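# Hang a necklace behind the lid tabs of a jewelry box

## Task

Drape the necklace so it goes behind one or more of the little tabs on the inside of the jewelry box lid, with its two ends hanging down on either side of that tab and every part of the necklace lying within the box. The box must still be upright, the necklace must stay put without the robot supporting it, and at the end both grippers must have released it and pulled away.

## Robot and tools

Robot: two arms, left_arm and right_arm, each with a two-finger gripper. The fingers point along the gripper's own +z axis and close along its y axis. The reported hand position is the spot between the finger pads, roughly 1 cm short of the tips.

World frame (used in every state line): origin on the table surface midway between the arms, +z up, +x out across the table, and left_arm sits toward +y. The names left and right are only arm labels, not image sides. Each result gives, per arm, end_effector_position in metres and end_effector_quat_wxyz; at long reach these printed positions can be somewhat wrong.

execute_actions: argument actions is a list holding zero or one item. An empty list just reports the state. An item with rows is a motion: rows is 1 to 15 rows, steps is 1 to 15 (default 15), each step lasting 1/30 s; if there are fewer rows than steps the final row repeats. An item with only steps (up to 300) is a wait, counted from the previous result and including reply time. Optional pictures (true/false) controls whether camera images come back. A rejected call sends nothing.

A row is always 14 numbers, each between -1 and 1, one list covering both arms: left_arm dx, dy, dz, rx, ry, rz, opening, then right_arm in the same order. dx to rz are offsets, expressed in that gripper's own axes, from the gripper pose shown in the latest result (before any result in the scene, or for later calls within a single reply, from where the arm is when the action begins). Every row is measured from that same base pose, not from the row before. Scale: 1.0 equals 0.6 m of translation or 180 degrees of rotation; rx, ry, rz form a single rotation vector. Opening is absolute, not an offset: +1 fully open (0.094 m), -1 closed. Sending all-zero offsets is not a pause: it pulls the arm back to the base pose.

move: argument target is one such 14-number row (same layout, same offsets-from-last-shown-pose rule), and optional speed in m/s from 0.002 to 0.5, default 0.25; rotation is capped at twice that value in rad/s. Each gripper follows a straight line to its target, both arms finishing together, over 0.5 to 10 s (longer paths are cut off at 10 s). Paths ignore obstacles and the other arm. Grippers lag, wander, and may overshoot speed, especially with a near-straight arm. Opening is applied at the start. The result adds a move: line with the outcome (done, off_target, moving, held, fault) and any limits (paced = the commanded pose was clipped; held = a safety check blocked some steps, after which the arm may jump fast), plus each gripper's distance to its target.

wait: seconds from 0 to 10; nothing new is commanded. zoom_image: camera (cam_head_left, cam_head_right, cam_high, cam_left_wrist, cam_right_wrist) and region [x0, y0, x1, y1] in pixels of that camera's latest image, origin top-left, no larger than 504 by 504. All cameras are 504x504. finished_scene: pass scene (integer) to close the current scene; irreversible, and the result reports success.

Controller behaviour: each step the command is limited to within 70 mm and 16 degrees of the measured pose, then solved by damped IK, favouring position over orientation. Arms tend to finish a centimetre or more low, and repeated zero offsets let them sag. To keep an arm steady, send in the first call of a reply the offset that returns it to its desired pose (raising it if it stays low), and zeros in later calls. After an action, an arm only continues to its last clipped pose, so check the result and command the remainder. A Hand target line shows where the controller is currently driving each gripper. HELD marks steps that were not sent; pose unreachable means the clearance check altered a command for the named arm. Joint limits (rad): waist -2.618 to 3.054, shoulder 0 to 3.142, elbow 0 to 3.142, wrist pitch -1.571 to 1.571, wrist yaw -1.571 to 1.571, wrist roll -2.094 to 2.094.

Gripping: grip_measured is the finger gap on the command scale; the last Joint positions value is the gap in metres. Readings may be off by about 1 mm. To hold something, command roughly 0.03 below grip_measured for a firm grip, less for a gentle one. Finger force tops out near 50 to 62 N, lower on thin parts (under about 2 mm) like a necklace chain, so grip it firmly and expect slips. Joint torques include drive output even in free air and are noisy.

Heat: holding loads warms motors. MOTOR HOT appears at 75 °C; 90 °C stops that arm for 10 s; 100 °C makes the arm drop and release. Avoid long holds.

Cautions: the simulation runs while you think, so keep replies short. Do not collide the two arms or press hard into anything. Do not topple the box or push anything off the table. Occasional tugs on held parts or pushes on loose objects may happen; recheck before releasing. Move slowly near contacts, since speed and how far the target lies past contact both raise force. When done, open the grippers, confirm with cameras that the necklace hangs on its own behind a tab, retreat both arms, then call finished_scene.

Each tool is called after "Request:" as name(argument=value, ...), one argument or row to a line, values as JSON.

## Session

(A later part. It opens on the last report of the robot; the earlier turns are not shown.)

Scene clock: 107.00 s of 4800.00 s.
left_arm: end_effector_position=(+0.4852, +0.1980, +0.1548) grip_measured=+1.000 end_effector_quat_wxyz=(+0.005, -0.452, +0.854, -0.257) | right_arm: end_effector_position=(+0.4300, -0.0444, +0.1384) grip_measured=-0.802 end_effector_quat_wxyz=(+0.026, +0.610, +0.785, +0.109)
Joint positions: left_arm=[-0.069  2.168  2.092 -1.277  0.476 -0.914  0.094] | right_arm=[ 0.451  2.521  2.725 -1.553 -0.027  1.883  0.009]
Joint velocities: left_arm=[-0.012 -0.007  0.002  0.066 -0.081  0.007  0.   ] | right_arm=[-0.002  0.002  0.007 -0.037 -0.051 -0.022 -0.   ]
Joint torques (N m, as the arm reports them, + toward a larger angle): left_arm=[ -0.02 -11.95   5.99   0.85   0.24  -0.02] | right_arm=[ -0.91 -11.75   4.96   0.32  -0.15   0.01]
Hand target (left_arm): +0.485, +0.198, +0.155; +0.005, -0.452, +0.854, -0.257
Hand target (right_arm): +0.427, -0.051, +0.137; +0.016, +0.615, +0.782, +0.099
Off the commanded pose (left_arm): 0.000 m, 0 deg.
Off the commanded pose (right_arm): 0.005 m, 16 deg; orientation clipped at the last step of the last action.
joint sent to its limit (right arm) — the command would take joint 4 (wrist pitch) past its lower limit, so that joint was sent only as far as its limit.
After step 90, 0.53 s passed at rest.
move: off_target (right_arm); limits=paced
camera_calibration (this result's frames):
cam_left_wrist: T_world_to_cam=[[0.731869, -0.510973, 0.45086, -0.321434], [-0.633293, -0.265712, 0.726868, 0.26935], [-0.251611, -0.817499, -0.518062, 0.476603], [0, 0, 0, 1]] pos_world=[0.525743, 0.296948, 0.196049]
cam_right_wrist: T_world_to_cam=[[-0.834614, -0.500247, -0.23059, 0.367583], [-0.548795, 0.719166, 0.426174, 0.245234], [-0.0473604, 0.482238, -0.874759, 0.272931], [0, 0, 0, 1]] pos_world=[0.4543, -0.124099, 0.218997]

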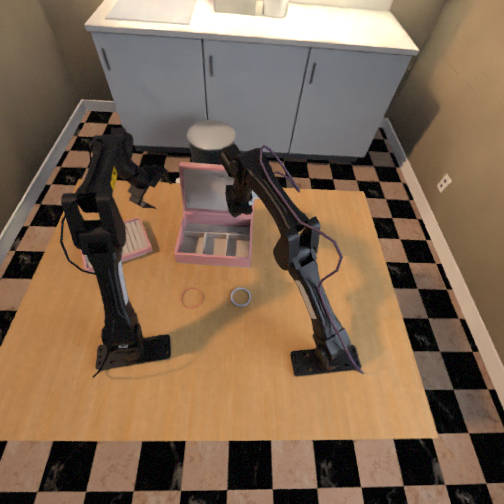

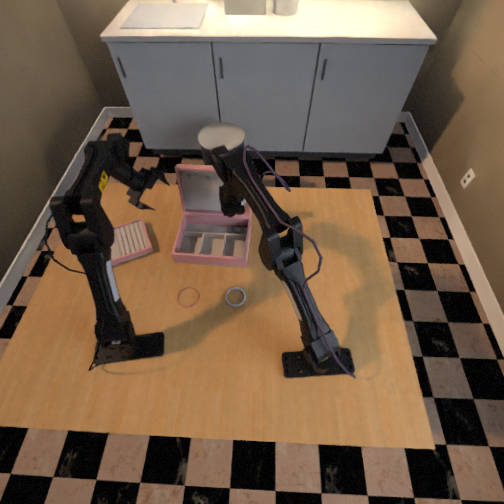

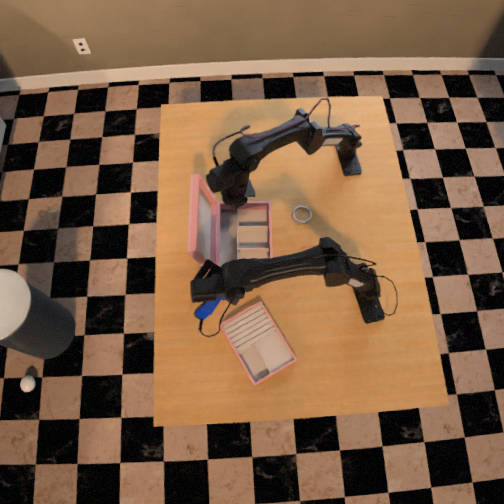

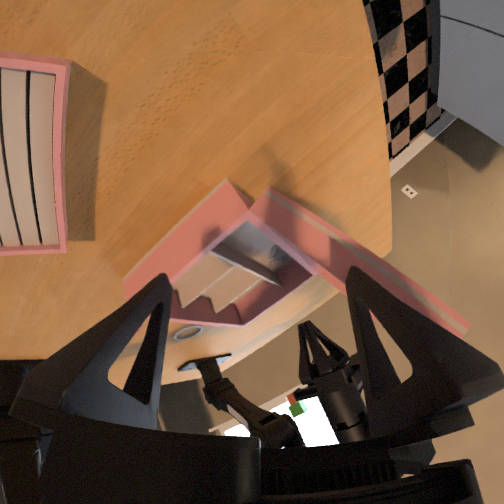

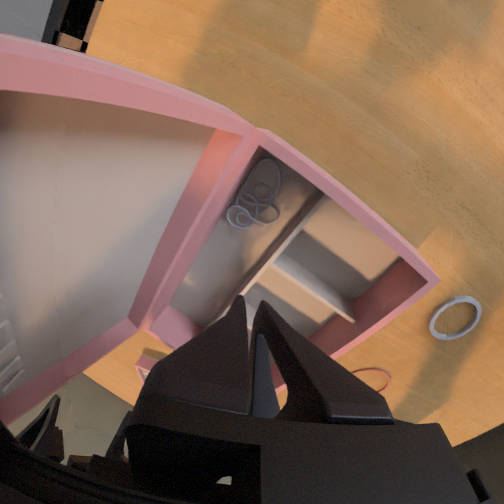

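Request:
move(
  target=[0,0,0,0,0,0,1,-0.04,-0.015,0.143,0.065,-0.03,0,-0.8],
)

Request:
zoom_image(
  camera="cam_right_wrist",
  region=[150,160,370,380],
)

Scene clock: 116.20 s of 4800.00 s.
left_arm: end_effector_position=(+0.4852, +0.1980, +0.1548) grip_measured=+1.000 end_effector_quat_wxyz=(+0.005, -0.452, +0.854, -0.257) | right_arm: end_effector_position=(+0.4365, -0.0536, +0.0353) grip_measured=-0.802 end_effector_quat_wxyz=(-0.001, +0.615, +0.788, +0.021)
Joint positions: left_arm=[-0.069  2.168  2.092 -1.277  0.476 -0.914  0.094] | right_arm=[ 0.432  2.757  2.781 -1.556 -0.017  1.866  0.009]
Joint velocities: left_arm=[ 0.002 -0.017 -0.007  0.007 -0.007  0.007  0.   ] | right_arm=[ 0.012 -0.007  0.007 -0.051  0.051 -0.037  0.001]
Joint torques (N m, as the arm reports them, + toward a larger angle): left_arm=[  0.03 -11.99   6.     0.86   0.24  -0.01] | right_arm=[ -0.47 -13.68   7.54   0.12   0.15  -0.08]
Hand target (left_arm): +0.485, +0.198, +0.155; +0.005, -0.452, +0.854, -0.257
Hand target (right_arm): +0.441, -0.057, +0.050; +0.012, +0.613, +0.789, +0.030
Off the commanded pose (left_arm): 0.000 m, 0 deg.
Off the commanded pose (right_arm): 0.017 m, 3 deg.
joint sent to its limit (right arm) — the command would take joint 4 (wrist pitch) past its lower limit, so that joint was sent only as far as its limit.
After step 90, 5.23 s passed at rest.
move: off_target (right_arm)
camera_calibration (this result's frames):
cam_left_wrist: T_world_to_cam=[[0.731869, -0.510973, 0.45086, -0.321434], [-0.633293, -0.265712, 0.726868, 0.26935], [-0.251611, -0.817499, -0.518062, 0.476603], [0, 0, 0, 1]] pos_world=[0.525743, 0.296948, 0.196049]
cam_right_wrist: T_world_to_cam=[[-0.857349, -0.512335, -0.0496553, 0.347455], [-0.482354, 0.765991, 0.424961, 0.272883], [-0.179687, 0.388291, -0.903849, 0.241292], [0, 0, 0, 1]] pos_world=[0.472874, -0.124704, 0.11938]

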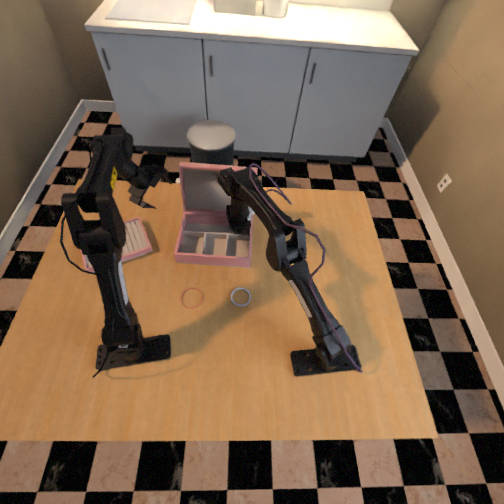

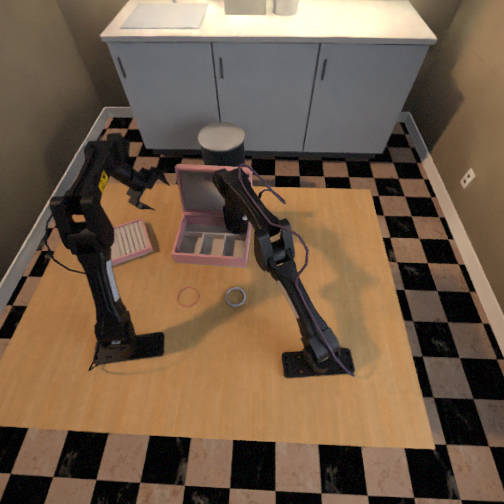

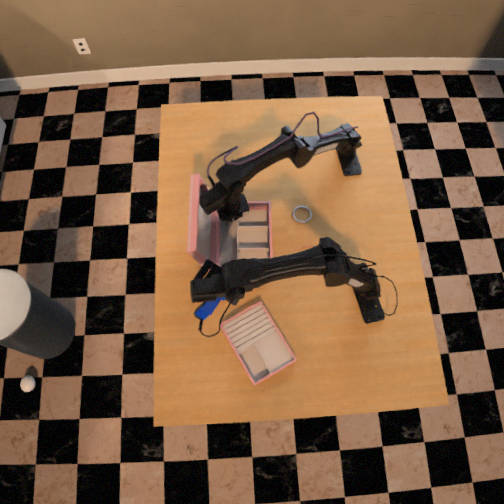

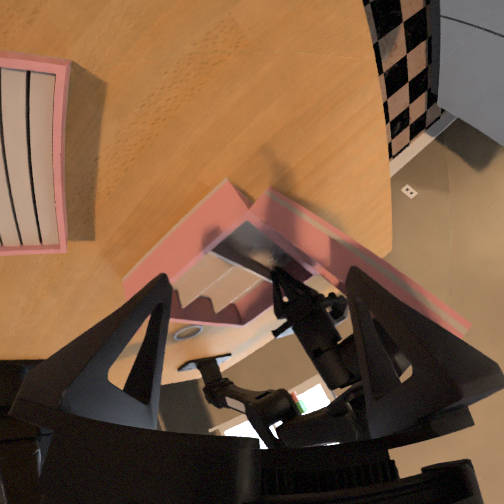

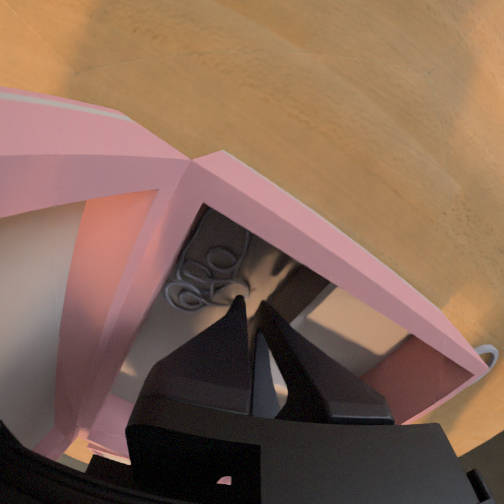

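Region (150, 160, 370, 380) of cam_right_wrist's 504x504 image, scaled by 2.291, with more detail than that image has.

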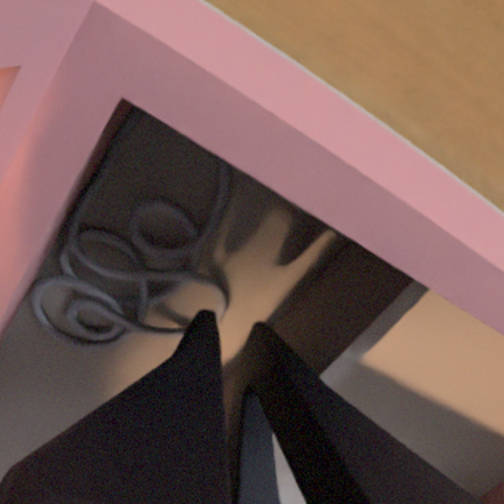

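Request:
move(
  target=[0,0,0,0,0,0,1,-0.006,0.008,0.02,0,0,0,-0.8],
  speed=0.05,
)

Request:
zoom_image(
  camera="cam_right_wrist",
  region=[150,160,370,380],
)

Scene clock: 118.90 s of 4800.00 s.
left_arm: end_effector_position=(+0.4852, +0.1980, +0.1548) grip_measured=+1.000 end_effector_quat_wxyz=(+0.005, -0.452, +0.854, -0.257) | right_arm: end_effector_position=(+0.4382, -0.0526, +0.0237) grip_measured=-0.802 end_effector_quat_wxyz=(-0.002, +0.615, +0.788, +0.018)
Joint positions: left_arm=[-0.069  2.168  2.092 -1.277  0.476 -0.914  0.094] | right_arm=[ 0.432  2.78   2.781 -1.539 -0.017  1.866  0.009]
Joint velocities: left_arm=[-0.017 -0.007 -0.017  0.066 -0.037 -0.037  0.   ] | right_arm=[-0.017 -0.012  0.012 -0.022 -0.022 -0.051 -0.001]
Joint torques (N m, as the arm reports them, + toward a larger angle): left_arm=[  0.02 -11.99   6.02   0.85   0.23  -0.01] | right_arm=[ -0.69 -12.37   5.54   0.26  -0.04  -0.08]
Hand target (left_arm): +0.485, +0.198, +0.155; +0.005, -0.452, +0.854, -0.257
Hand target (right_arm): +0.442, -0.055, +0.023; -0.001, +0.615, +0.788, +0.021
Off the commanded pose (left_arm): 0.000 m, 0 deg.
Off the commanded pose (right_arm): 0.005 m, 0 deg.
move: done
camera_calibration (this result's frames):
cam_left_wrist: T_world_to_cam=[[0.731869, -0.510973, 0.45086, -0.321434], [-0.633293, -0.265712, 0.726868, 0.26935], [-0.251611, -0.817499, -0.518062, 0.476603], [0, 0, 0, 1]] pos_world=[0.525743, 0.296948, 0.196049]
cam_right_wrist: T_world_to_cam=[[-0.857425, -0.512826, -0.0428024, 0.348778], [-0.480148, 0.767311, 0.425078, 0.276976], [-0.185148, 0.385024, -0.904144, 0.232897], [0, 0, 0, 1]] pos_world=[0.475161, -0.123335, 0.107764]

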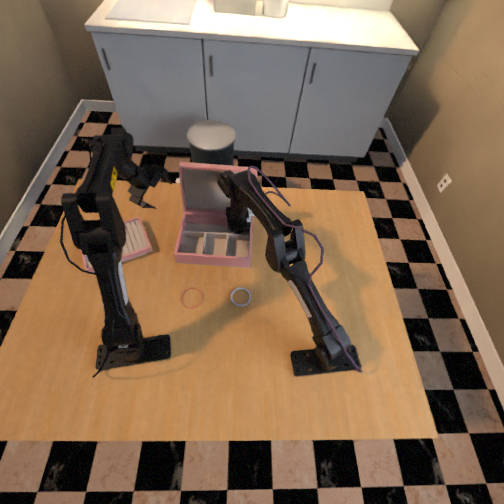

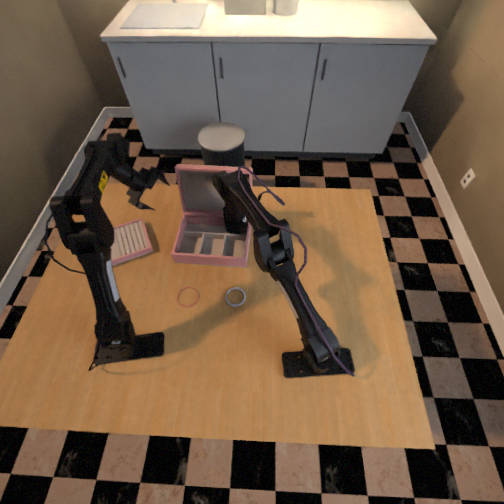

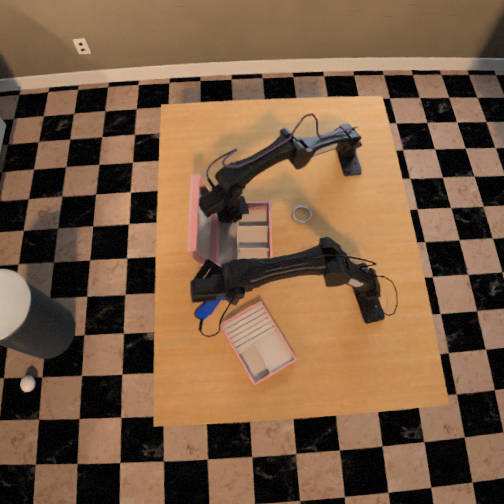

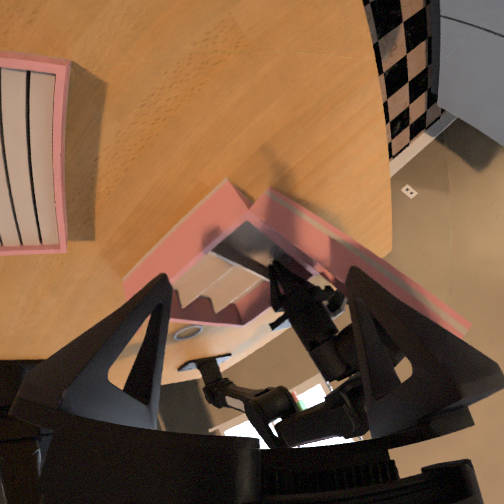

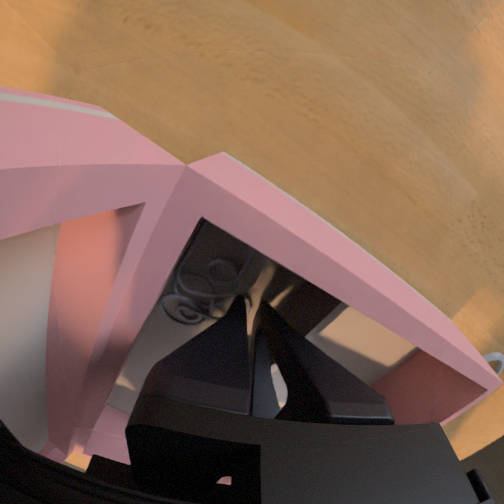

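Region (150, 160, 370, 380) of cam_right_wrist's 504x504 image, scaled by 2.291, with more detail than that image has.

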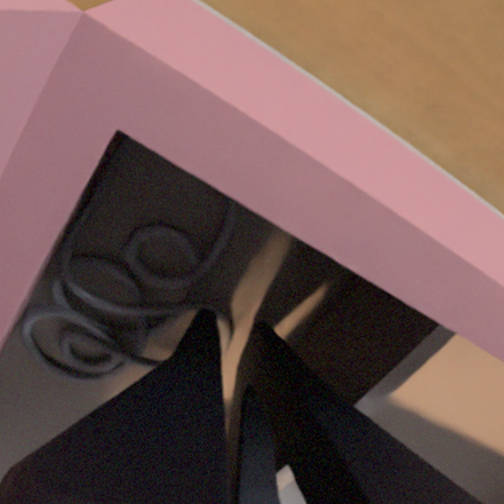

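Request:
move(
  target=[0,0,0,0,0,0,1,-0.012,0.006,0.014,0,0,0,-0.8],
  speed=0.04,
)

Request:
zoom_image(
  camera="cam_right_wrist",
  region=[150,160,370,380],
)

Request:
execute_actions(
  actions=[
    {"rows":[[0,0,0,0,0,0,1,0,0,0.004,0,0,0,-1]],"steps":15},
  ],
  pictures=false,
)

Scene clock: 121.53 s of 4800.00 s.
left_arm: end_effector_position=(+0.4852, +0.1980, +0.1548) grip_measured=+1.000 end_effector_quat_wxyz=(+0.005, -0.452, +0.854, -0.257) | right_arm: end_effector_position=(+0.4390, -0.0528, +0.0216) grip_measured=-0.802 end_effector_quat_wxyz=(-0.002, +0.614, +0.789, +0.018)
Joint positions: left_arm=[-0.069  2.168  2.092 -1.277  0.476 -0.914  0.094] | right_arm=[ 0.431  2.78   2.772 -1.531 -0.017  1.862  0.009]
Joint velocities: left_arm=[-0.017  0.002 -0.007  0.007  0.007  0.022  0.   ] | right_arm=[-0.007 -0.017 -0.017 -0.007  0.022  0.037  0.   ]
Joint torques (N m, as the arm reports them, + toward a larger angle): left_arm=[  0.02 -11.96   5.99   0.85   0.24  -0.01] | right_arm=[ -1.2  -12.33   4.31   0.36  -0.04  -0.1 ]
Hand target (left_arm): +0.485, +0.198, +0.155; +0.005, -0.452, +0.854, -0.257
Hand target (right_arm): +0.444, -0.059, +0.015; -0.002, +0.616, +0.788, +0.017
Off the commanded pose (left_arm): 0.000 m, 0 deg.
Off the commanded pose (right_arm): 0.010 m, 0 deg.
move: done
camera_calibration (this result's frames):
cam_left_wrist: T_world_to_cam=[[0.731869, -0.510973, 0.45086, -0.321434], [-0.633293, -0.265712, 0.726868, 0.26935], [-0.251611, -0.817499, -0.518062, 0.476603], [0, 0, 0, 1]] pos_world=[0.525743, 0.296948, 0.196049]
cam_right_wrist: T_world_to_cam=[[-0.856246, -0.514788, -0.0428596, 0.348569], [-0.481946, 0.766238, 0.424978, 0.279133], [-0.185933, 0.384542, -0.904188, 0.23159], [0, 0, 0, 1]] pos_world=[0.476048, -0.123499, 0.105715]

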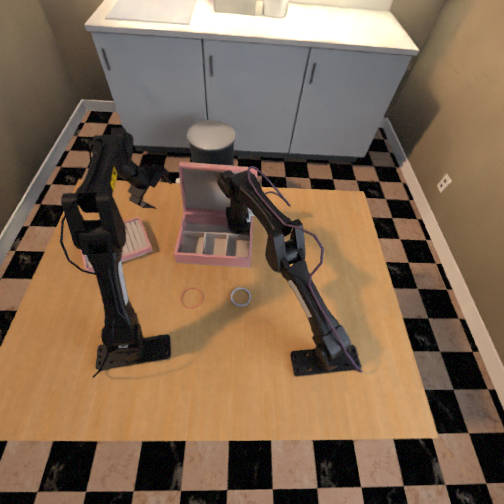

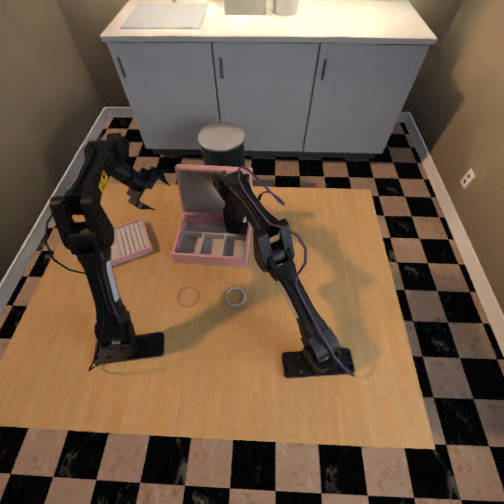

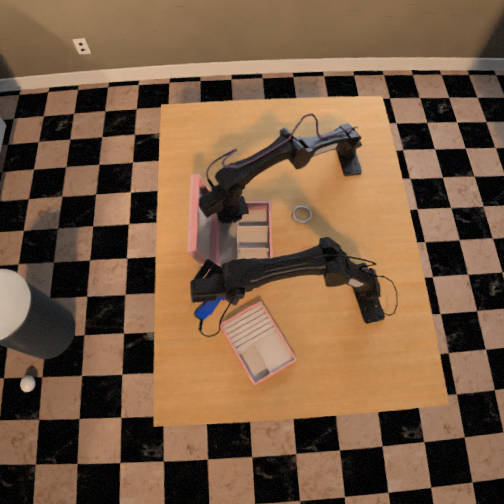

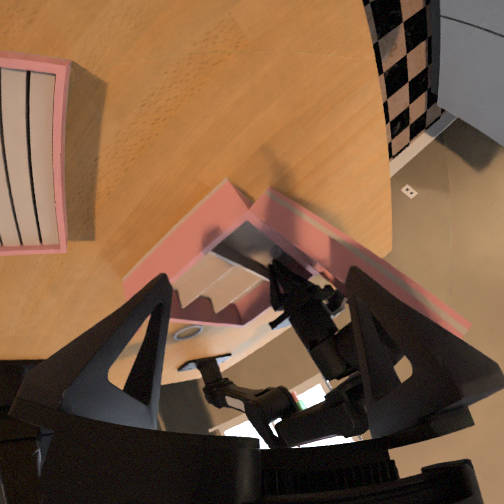

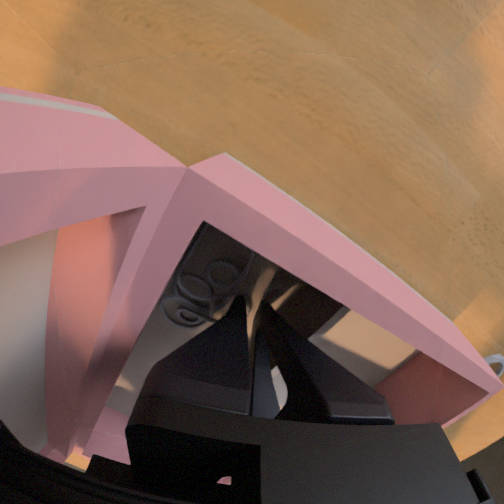

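Region (150, 160, 370, 380) of cam_right_wrist's 504x504 image, scaled by 2.291, with more detail than that image has.

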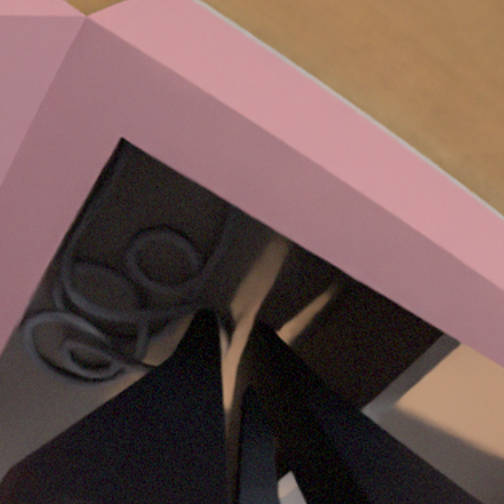

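Scene clock: 122.03 s of 4800.00 s.
left_arm: end_effector_position=(+0.4852, +0.1980, +0.1548) grip_measured=+1.000 end_effector_quat_wxyz=(+0.005, -0.452, +0.854, -0.257) | right_arm: end_effector_position=(+0.4391, -0.0527, +0.0216) grip_measured=-0.991 end_effector_quat_wxyz=(-0.002, +0.614, +0.789, +0.018)
Joint positions: left_arm=[-0.069  2.168  2.092 -1.277  0.476 -0.914  0.094] | right_arm=[ 0.431  2.78   2.772 -1.53  -0.017  1.862  0.   ]
Joint velocities: left_arm=[-0.017 -0.007  0.007  0.037  0.095 -0.022  0.   ] | right_arm=[-0.022 -0.012  0.017 -0.007  0.022 -0.051 -0.001]
Joint torques (N m, as the arm reports them, + toward a larger angle): left_arm=[ -0.03 -11.94   5.99   0.86   0.23  -0.01] | right_arm=[  0.1  -12.84   4.3    0.3   -0.03   0.  ]
Hand target (left_arm): +0.485, +0.198, +0.155; +0.005, -0.452, +0.854, -0.257
Hand target (right_arm): +0.439, -0.053, +0.019; -0.002, +0.614, +0.789, +0.017
Off the commanded pose (left_arm): 0.000 m, 0 deg.
Off the commanded pose (right_arm): 0.002 m, 0 deg.
Steps of this call (steps 1 to 15: all 15 steps of this action). Readings (end_effector_position):
1: left_arm (+0.4852, +0.1980, +0.1548) | right_arm (+0.4390, -0.0528, +0.0216)
2: left_arm (+0.4852, +0.1980, +0.1548) | right_arm (+0.4390, -0.0528, +0.0216)
4: left_arm (+0.4852, +0.1980, +0.1548) | right_arm (+0.4391, -0.0527, +0.0216)
8: left_arm (+0.4852, +0.1980, +0.1548) | right_arm (+0.4391, -0.0527, +0.0216)
15: the state above

Request:
move(
  target=[0,0,0,0,0,0,1,-0.01,0.012,0.03,0,0,0,-0.8],
  speed=0.02,
)

Request:
zoom_image(
  camera="cam_right_wrist",
  region=[180,220,320,360],
)

Scene clock: 124.90 s of 4800.00 s.
left_arm: end_effector_position=(+0.4852, +0.1980, +0.1548) grip_measured=+1.000 end_effector_quat_wxyz=(+0.005, -0.452, +0.854, -0.257) | right_arm: end_effector_position=(+0.4396, -0.0523, +0.0201) grip_measured=-0.802 end_effector_quat_wxyz=(-0.002, +0.613, +0.790, +0.019)
Joint positions: left_arm=[-0.069  2.168  2.092 -1.277  0.476 -0.914  0.094] | right_arm=[ 0.431  2.783  2.772 -1.526 -0.017  1.859  0.009]
Joint velocities: left_arm=[ 0.012  0.002 -0.002  0.022 -0.022 -0.037  0.   ] | right_arm=[-0.007 -0.002 -0.017 -0.022  0.051 -0.051  0.   ]
Joint torques (N m, as the arm reports them, + toward a larger angle): left_arm=[ -0.02 -12.01   6.02   0.86   0.23  -0.01] | right_arm=[ -1.23 -10.11   5.34   0.48  -0.03  -0.06]
Hand target (left_arm): +0.485, +0.198, +0.155; +0.005, -0.452, +0.854, -0.257
Hand target (right_arm): +0.447, -0.056, +0.004; -0.002, +0.614, +0.789, +0.018
Off the commanded pose (left_arm): 0.000 m, 0 deg.
Off the commanded pose (right_arm): 0.019 m, 0 deg.
move: off_target (right_arm)
camera_calibration (this result's frames):
cam_left_wrist: T_world_to_cam=[[0.731869, -0.510973, 0.45086, -0.321434], [-0.633293, -0.265712, 0.726868, 0.26935], [-0.251611, -0.817499, -0.518062, 0.476603], [0, 0, 0, 1]] pos_world=[0.525743, 0.296948, 0.196049]
cam_right_wrist: T_world_to_cam=[[-0.854417, -0.517684, -0.0444454, 0.34842], [-0.485027, 0.763984, 0.425531, 0.280885], [-0.186335, 0.385138, -0.903852, 0.230355], [0, 0, 0, 1]] pos_world=[0.476856, -0.122939, 0.104167]

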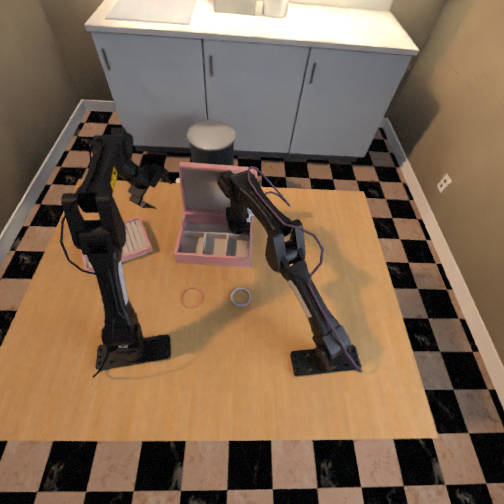

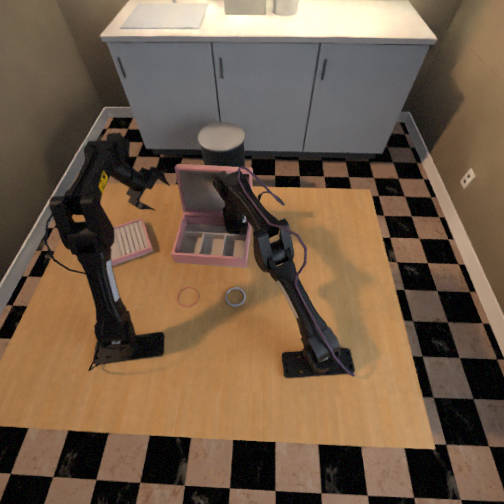

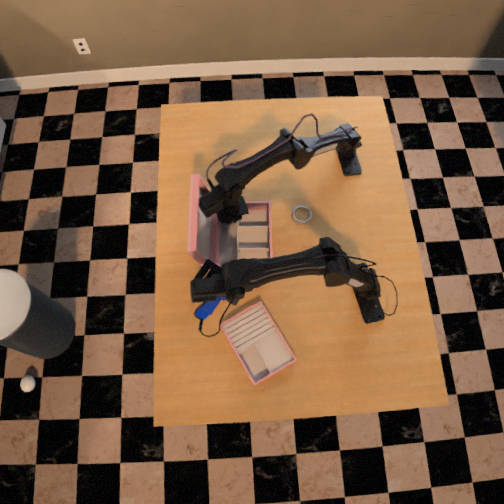

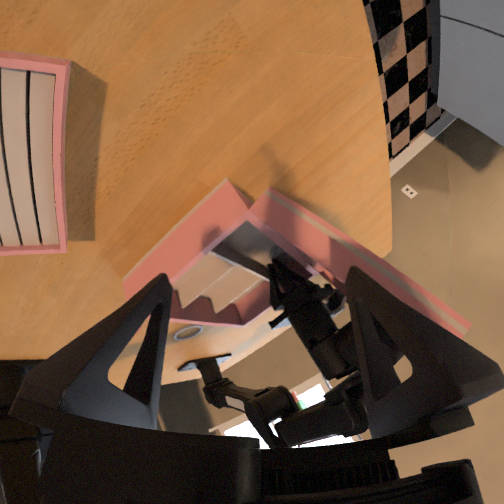

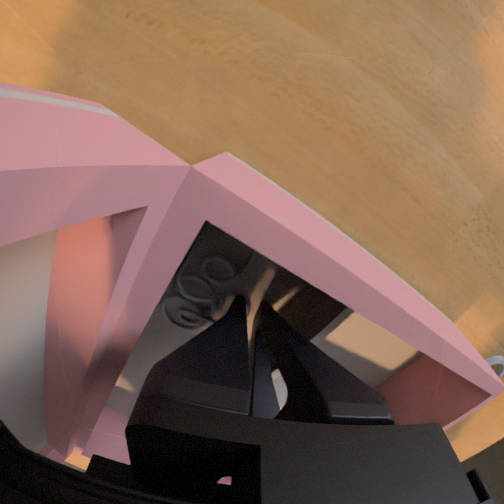

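Region (180, 220, 320, 360) of cam_right_wrist's 504x504 image, scaled by 3.600, with more detail than that image has.

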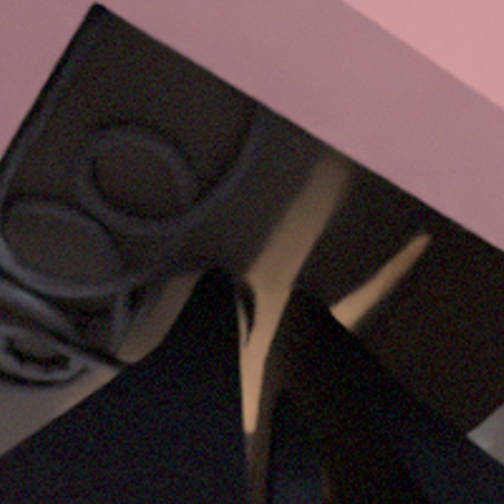

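Request:
execute_actions(
  actions=[
    {"rows":[[0,0,0,0,0,0,1,0,0.01,0.025,0,0,0,-1]],"steps":15},
  ],
  pictures=false,
)

Scene clock: 127.37 s of 4800.00 s.
left_arm: end_effector_position=(+0.4852, +0.1980, +0.1548) grip_measured=+1.000 end_effector_quat_wxyz=(+0.005, -0.452, +0.854, -0.257) | right_arm: end_effector_position=(+0.4427, -0.0505, +0.0205) grip_measured=-0.991 end_effector_quat_wxyz=(+0.000, +0.613, +0.790, +0.025)
Joint positions: left_arm=[-0.069  2.168  2.092 -1.277  0.476 -0.914  0.094] | right_arm=[ 0.431  2.799  2.805 -1.531 -0.017  1.859  0.   ]
Joint velocities: left_arm=[-0.022 -0.007 -0.017 -0.081 -0.037  0.051  0.   ] | right_arm=[ 0.002 -0.027  0.022 -0.066  0.022  0.022 -0.   ]
Joint torques (N m, as the arm reports them, + toward a larger angle): left_arm=[  0.01 -11.95   6.02   0.86   0.23  -0.02] | right_arm=[-0.2  -9.83  6.44  0.34 -0.03 -0.02]
Hand target (left_arm): +0.485, +0.198, +0.155; +0.005, -0.452, +0.854, -0.257
Hand target (right_arm): +0.445, -0.051, +0.005; -0.002, +0.613, +0.790, +0.020
Off the commanded pose (left_arm): 0.000 m, 0 deg.
Off the commanded pose (right_arm): 0.015 m, 1 deg.
Steps of this call (steps 1 to 59: nothing new was sent; steps 60 to 74: all 15 steps of this action). Readings (end_effector_position):
60: left_arm (+0.4852, +0.1980, +0.1548) | right_arm (+0.4399, -0.0522, +0.0199)
61: left_arm (+0.4852, +0.1980, +0.1548) | right_arm (+0.4411, -0.0514, +0.0200)
63: left_arm (+0.4852, +0.1980, +0.1548) | right_arm (+0.4424, -0.0507, +0.0205)
67: left_arm (+0.4852, +0.1980, +0.1548) | right_arm (+0.4427, -0.0505, +0.0204)
74: the state above

Request:
move(
  target=[0,0,0,0,0,0,1,-0.035,0.014,-0.03,0,0,0,-0.8],
  speed=0.05,
)

Request:
zoom_image(
  camera="cam_right_wrist",
  region=[180,220,320,360],
)

Scene clock: 132.80 s of 4800.00 s.
left_arm: end_effector_position=(+0.4852, +0.1980, +0.1548) grip_measured=+1.000 end_effector_quat_wxyz=(+0.005, -0.452, +0.854, -0.257) | right_arm: end_effector_position=(+0.4472, -0.0640, +0.0280) grip_measured=-0.802 end_effector_quat_wxyz=(-0.000, +0.611, +0.791, +0.023)
Joint positions: left_arm=[-0.069  2.168  2.092 -1.277  0.476 -0.914  0.094] | right_arm=[ 0.404  2.8    2.838 -1.567 -0.018  1.827  0.009]
Joint velocities: left_arm=[-0.007  0.022 -0.012  0.007  0.037  0.007  0.   ] | right_arm=[-0.002 -0.012  0.002 -0.022  0.022 -0.022 -0.   ]
Joint torques (N m, as the arm reports them, + toward a larger angle): left_arm=[  0.03 -11.97   6.02   0.86   0.23  -0.01] | right_arm=[ -1.53 -12.9    7.62   0.16  -0.05  -0.06]
Hand target (left_arm): +0.485, +0.198, +0.155; +0.005, -0.452, +0.854, -0.257
Hand target (right_arm): +0.455, -0.070, +0.038; +0.005, +0.613, +0.789, +0.035
Off the commanded pose (left_arm): 0.000 m, 0 deg.
Off the commanded pose (right_arm): 0.014 m, 0 deg.
joint sent to its limit (right arm) — the command would take joint 4 (wrist pitch) past its lower limit, so that joint was sent only as far as its limit.
After step 90, 1.53 s passed at rest.
move: off_target (right_arm)
camera_calibration (this result's frames):
cam_left_wrist: T_world_to_cam=[[0.731869, -0.510973, 0.45086, -0.321434], [-0.633293, -0.265712, 0.726868, 0.26935], [-0.251611, -0.817499, -0.518062, 0.476603], [0, 0, 0, 1]] pos_world=[0.525743, 0.296948, 0.196049]
cam_right_wrist: T_world_to_cam=[[-0.851231, -0.522029, -0.0537722, 0.347753], [-0.492634, 0.759551, 0.424727, 0.293319], [-0.180877, 0.388031, -0.903723, 0.241212], [0, 0, 0, 1]] pos_world=[0.484147, -0.134852, 0.112107]

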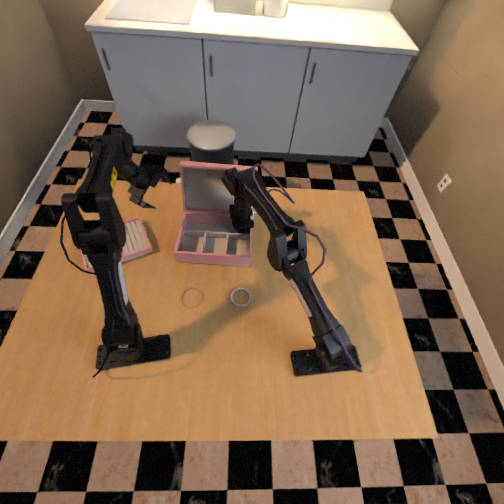

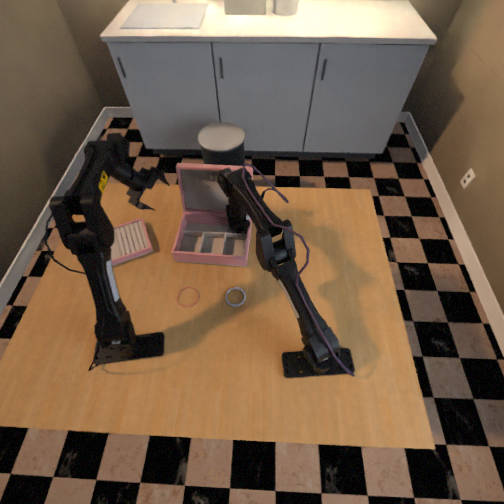

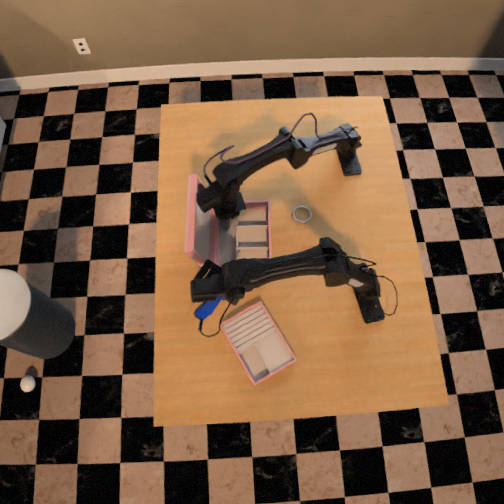

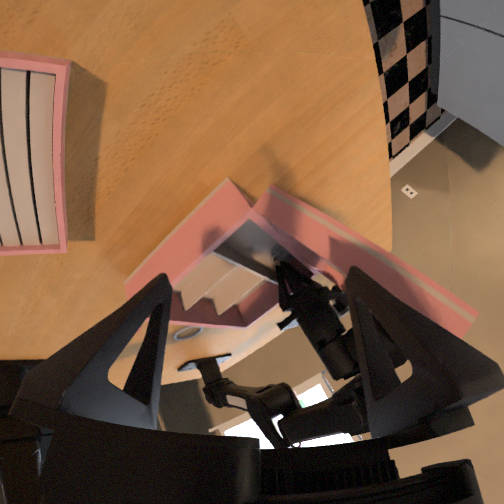

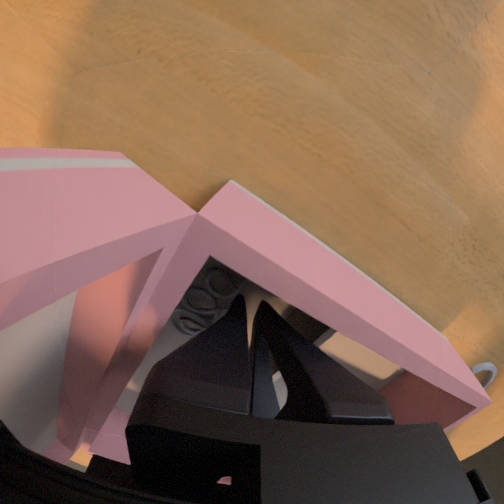

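Region (180, 220, 320, 360) of cam_right_wrist's 504x504 image, scaled by 3.600, with more detail than that image has.

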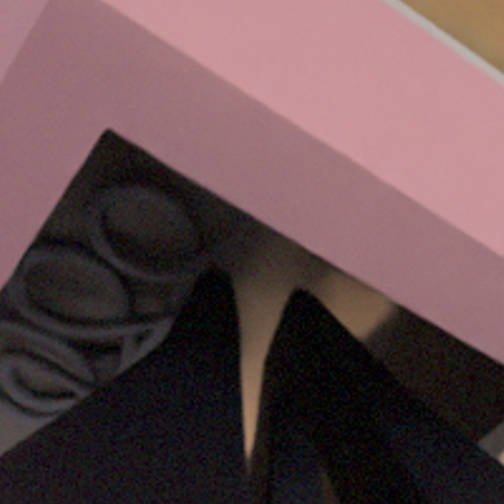

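Request:
move(
  target=[0,0,0,0,0,0,1,-0.005,0.028,-0.015,-0.06,0,0,-0.8],
  speed=0.05,
)

Request:
zoom_image(
  camera="cam_right_wrist",
  region=[180,220,320,360],
)

Scene clock: 140.30 s of 4800.00 s.
left_arm: end_effector_position=(+0.4852, +0.1980, +0.1548) grip_measured=+1.000 end_effector_quat_wxyz=(+0.005, -0.452, +0.854, -0.257) | right_arm: end_effector_position=(+0.4582, -0.0613, +0.0215) grip_measured=-0.802 end_effector_quat_wxyz=(+0.040, +0.607, +0.790, +0.080)
Joint positions: left_arm=[-0.069  2.168  2.092 -1.277  0.476 -0.914  0.094] | right_arm=[ 0.408  2.53   2.272 -1.134  0.011  1.825  0.009]
Joint velocities: left_arm=[ 0.002 -0.002 -0.002  0.007  0.037 -0.007  0.   ] | right_arm=[ 0.007  0.002 -0.012  0.007 -0.037 -0.022  0.   ]
Joint torques (N m, as the arm reports them, + toward a larger angle): left_arm=[ -0.01 -11.97   6.     0.86   0.23  -0.01] | right_arm=[ -0.17 -14.79   5.3    0.56   0.16   0.04]
Hand target (left_arm): +0.485, +0.198, +0.155; +0.005, -0.452, +0.854, -0.257
Hand target (right_arm): +0.465, -0.063, +0.038; +0.057, +0.609, +0.785, +0.097
Off the commanded pose (left_arm): 0.000 m, 0 deg.
Off the commanded pose (right_arm): 0.017 m, 3 deg.
After step 90, 2.10 s passed at rest.
move: off_target (right_arm)
camera_calibration (this result's frames):
cam_left_wrist: T_world_to_cam=[[0.731869, -0.510973, 0.45086, -0.321434], [-0.633293, -0.265712, 0.726868, 0.26935], [-0.251611, -0.817499, -0.518062, 0.476603], [0, 0, 0, 1]] pos_world=[0.525743, 0.296948, 0.196049]
cam_right_wrist: T_world_to_cam=[[-0.833672, -0.519015, -0.188718, 0.353201], [-0.548926, 0.741264, 0.386274, 0.324959], [-0.0605924, 0.425618, -0.902872, 0.183352], [0, 0, 0, 1]] pos_world=[0.483942, -0.135602, 0.106676]

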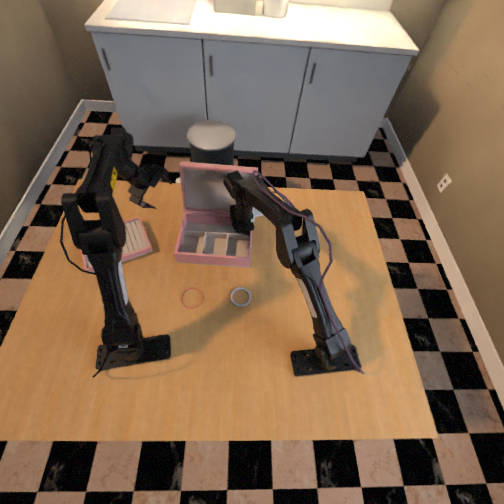

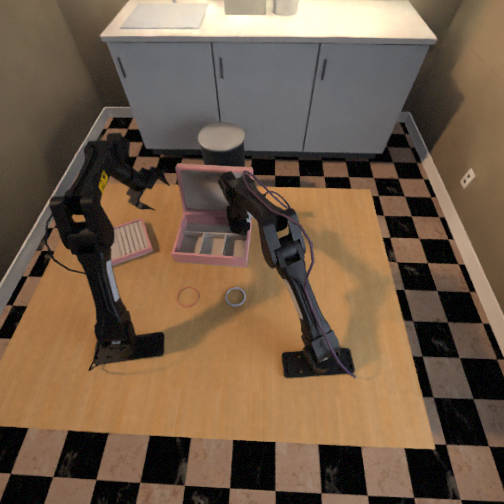

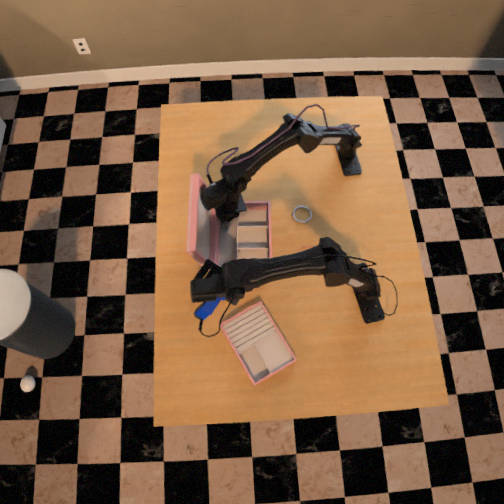

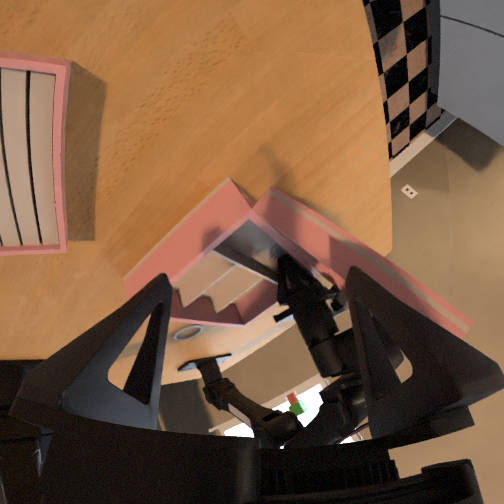

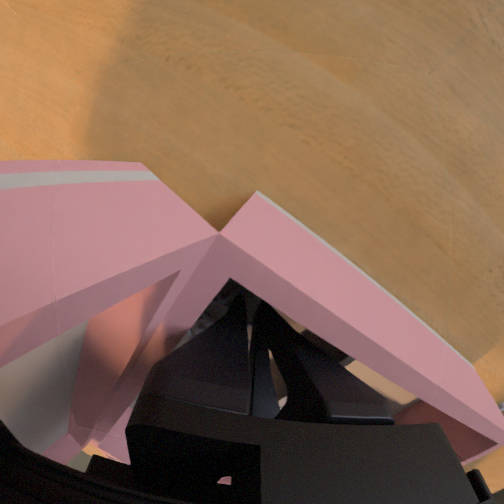

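Region (180, 220, 320, 360) of cam_right_wrist's 504x504 image, scaled by 3.600, with more detail than that image has.

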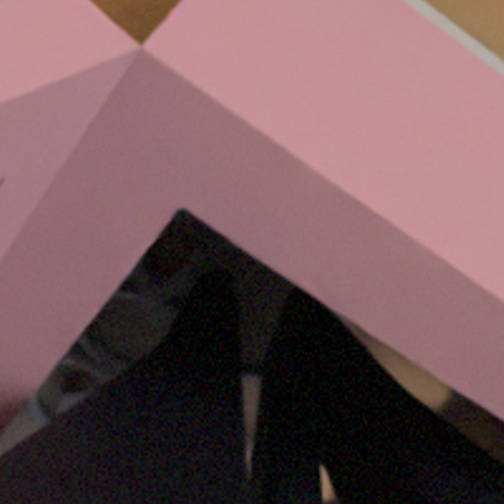

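It was the forearm on the lid. Try here.

Request:
move(
  target=[0,0,0,0,0,0,1,0,0,0.02,0,0,0,-0.8],
  speed=0.03,
)

Request:
execute_actions(
  actions=[
    {"rows":[[0,0,0,0,0,0,1,0,0,0.015,0,0,0,-1]],"steps":15},
  ],
  pictures=false,
)

Scene clock: 142.80 s of 4800.00 s.
left_arm: end_effector_position=(+0.4852, +0.1980, +0.1548) grip_measured=+1.000 end_effector_quat_wxyz=(+0.005, -0.452, +0.854, -0.257) | right_arm: end_effector_position=(+0.4614, -0.0596, +0.0212) grip_measured=-0.802 end_effector_quat_wxyz=(+0.043, +0.606, +0.789, +0.087)
Joint positions: left_arm=[-0.069  2.168  2.092 -1.277  0.476 -0.914  0.094] | right_arm=[ 0.408  2.53   2.269 -1.115  0.012  1.825  0.009]
Joint velocities: left_arm=[ 0.022  0.012  0.002 -0.037  0.022 -0.081  0.   ] | right_arm=[ 0.007 -0.002 -0.012 -0.007  0.066  0.066 -0.   ]
Joint torques (N m, as the arm reports them, + toward a larger angle): left_arm=[  0.   -11.98   6.02   0.86   0.23  -0.01] | right_arm=[  0.07 -10.86   4.94   0.59   0.    -0.01]
Hand target (left_arm): +0.485, +0.198, +0.155; +0.005, -0.452, +0.854, -0.257
Hand target (right_arm): +0.460, -0.060, +0.010; +0.040, +0.607, +0.790, +0.080
Off the commanded pose (left_arm): 0.000 m, 0 deg.
Off the commanded pose (right_arm): 0.012 m, 1 deg.
move: off_target (right_arm)
camera_calibration (this result's frames):
cam_left_wrist: T_world_to_cam=[[0.731869, -0.510973, 0.45086, -0.321434], [-0.633293, -0.265712, 0.726868, 0.26935], [-0.251611, -0.817499, -0.518062, 0.476603], [0, 0, 0, 1]] pos_world=[0.525743, 0.296948, 0.196049]
cam_right_wrist: T_world_to_cam=[[-0.831135, -0.517582, -0.203279, 0.355918], [-0.553931, 0.738603, 0.384222, 0.327728], [-0.048724, 0.431943, -0.900584, 0.177414], [0, 0, 0, 1]] pos_world=[0.485999, -0.134476, 0.106207]

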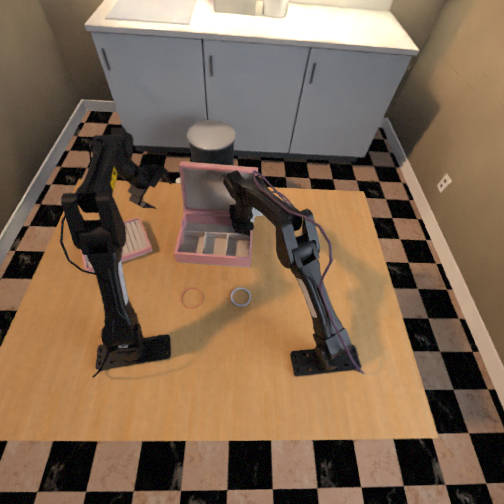

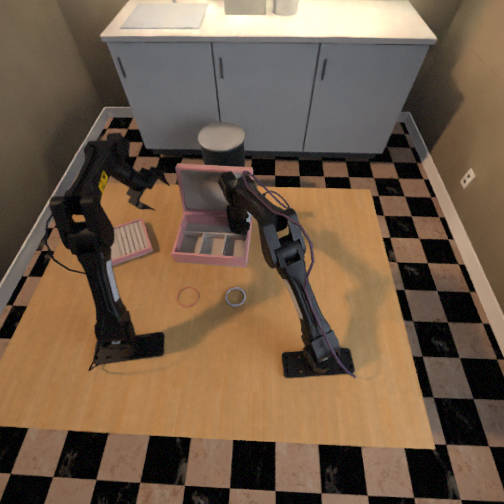

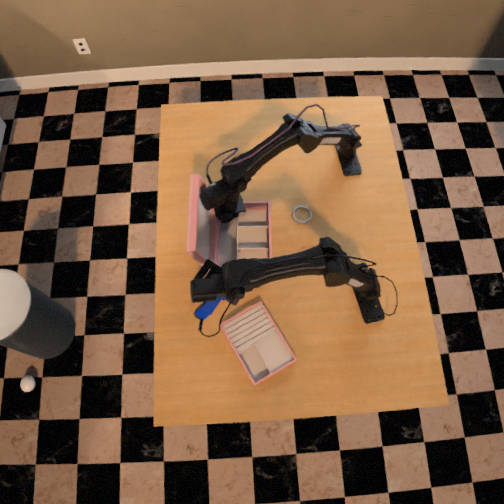

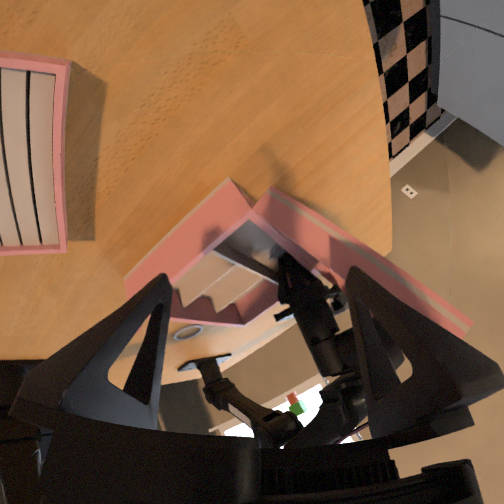

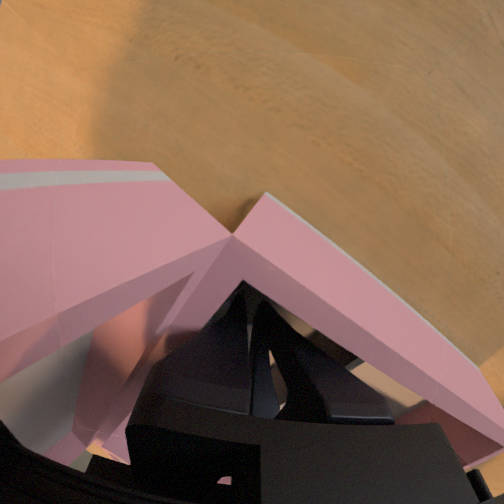

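Scene clock: 143.30 s of 4800.00 s.
left_arm: end_effector_position=(+0.4852, +0.1980, +0.1548) grip_measured=+1.000 end_effector_quat_wxyz=(+0.005, -0.452, +0.854, -0.257) | right_arm: end_effector_position=(+0.4640, -0.0582, +0.0218) grip_measured=-0.991 end_effector_quat_wxyz=(+0.046, +0.606, +0.789, +0.093)
Joint positions: left_arm=[-0.069  2.168  2.092 -1.277  0.476 -0.914  0.094] | right_arm=[ 0.408  2.53   2.269 -1.103  0.012  1.825  0.   ]
Joint velocities: left_arm=[ 0.007 -0.002  0.017 -0.081  0.066 -0.007  0.   ] | right_arm=[-0.012  0.007  0.002 -0.022  0.022 -0.022 -0.   ]
Joint torques (N m, as the arm reports them, + toward a larger angle): left_arm=[  0.03 -11.96   5.96   0.86   0.24  -0.01] | right_arm=[ -0.01 -11.14   5.07   0.55  -0.02   0.  ]
Hand target (left_arm): +0.485, +0.198, +0.155; +0.005, -0.452, +0.854, -0.257
Hand target (right_arm): +0.463, -0.059, +0.012; +0.043, +0.606, +0.789, +0.087
Off the commanded pose (left_arm): 0.000 m, 0 deg.
Off the commanded pose (right_arm): 0.010 m, 1 deg.
Steps of this call (steps 1 to 15: all 15 steps of this action). Readings (end_effector_position):
1: left_arm (+0.4852, +0.1980, +0.1548) | right_arm (+0.4616, -0.0594, +0.0212)
2: left_arm (+0.4852, +0.1980, +0.1548) | right_arm (+0.4623, -0.0591, +0.0214)
4: left_arm (+0.4852, +0.1980, +0.1548) | right_arm (+0.4632, -0.0586, +0.0216)
8: left_arm (+0.4852, +0.1980, +0.1548) | right_arm (+0.4638, -0.0583, +0.0217)
15: the state above


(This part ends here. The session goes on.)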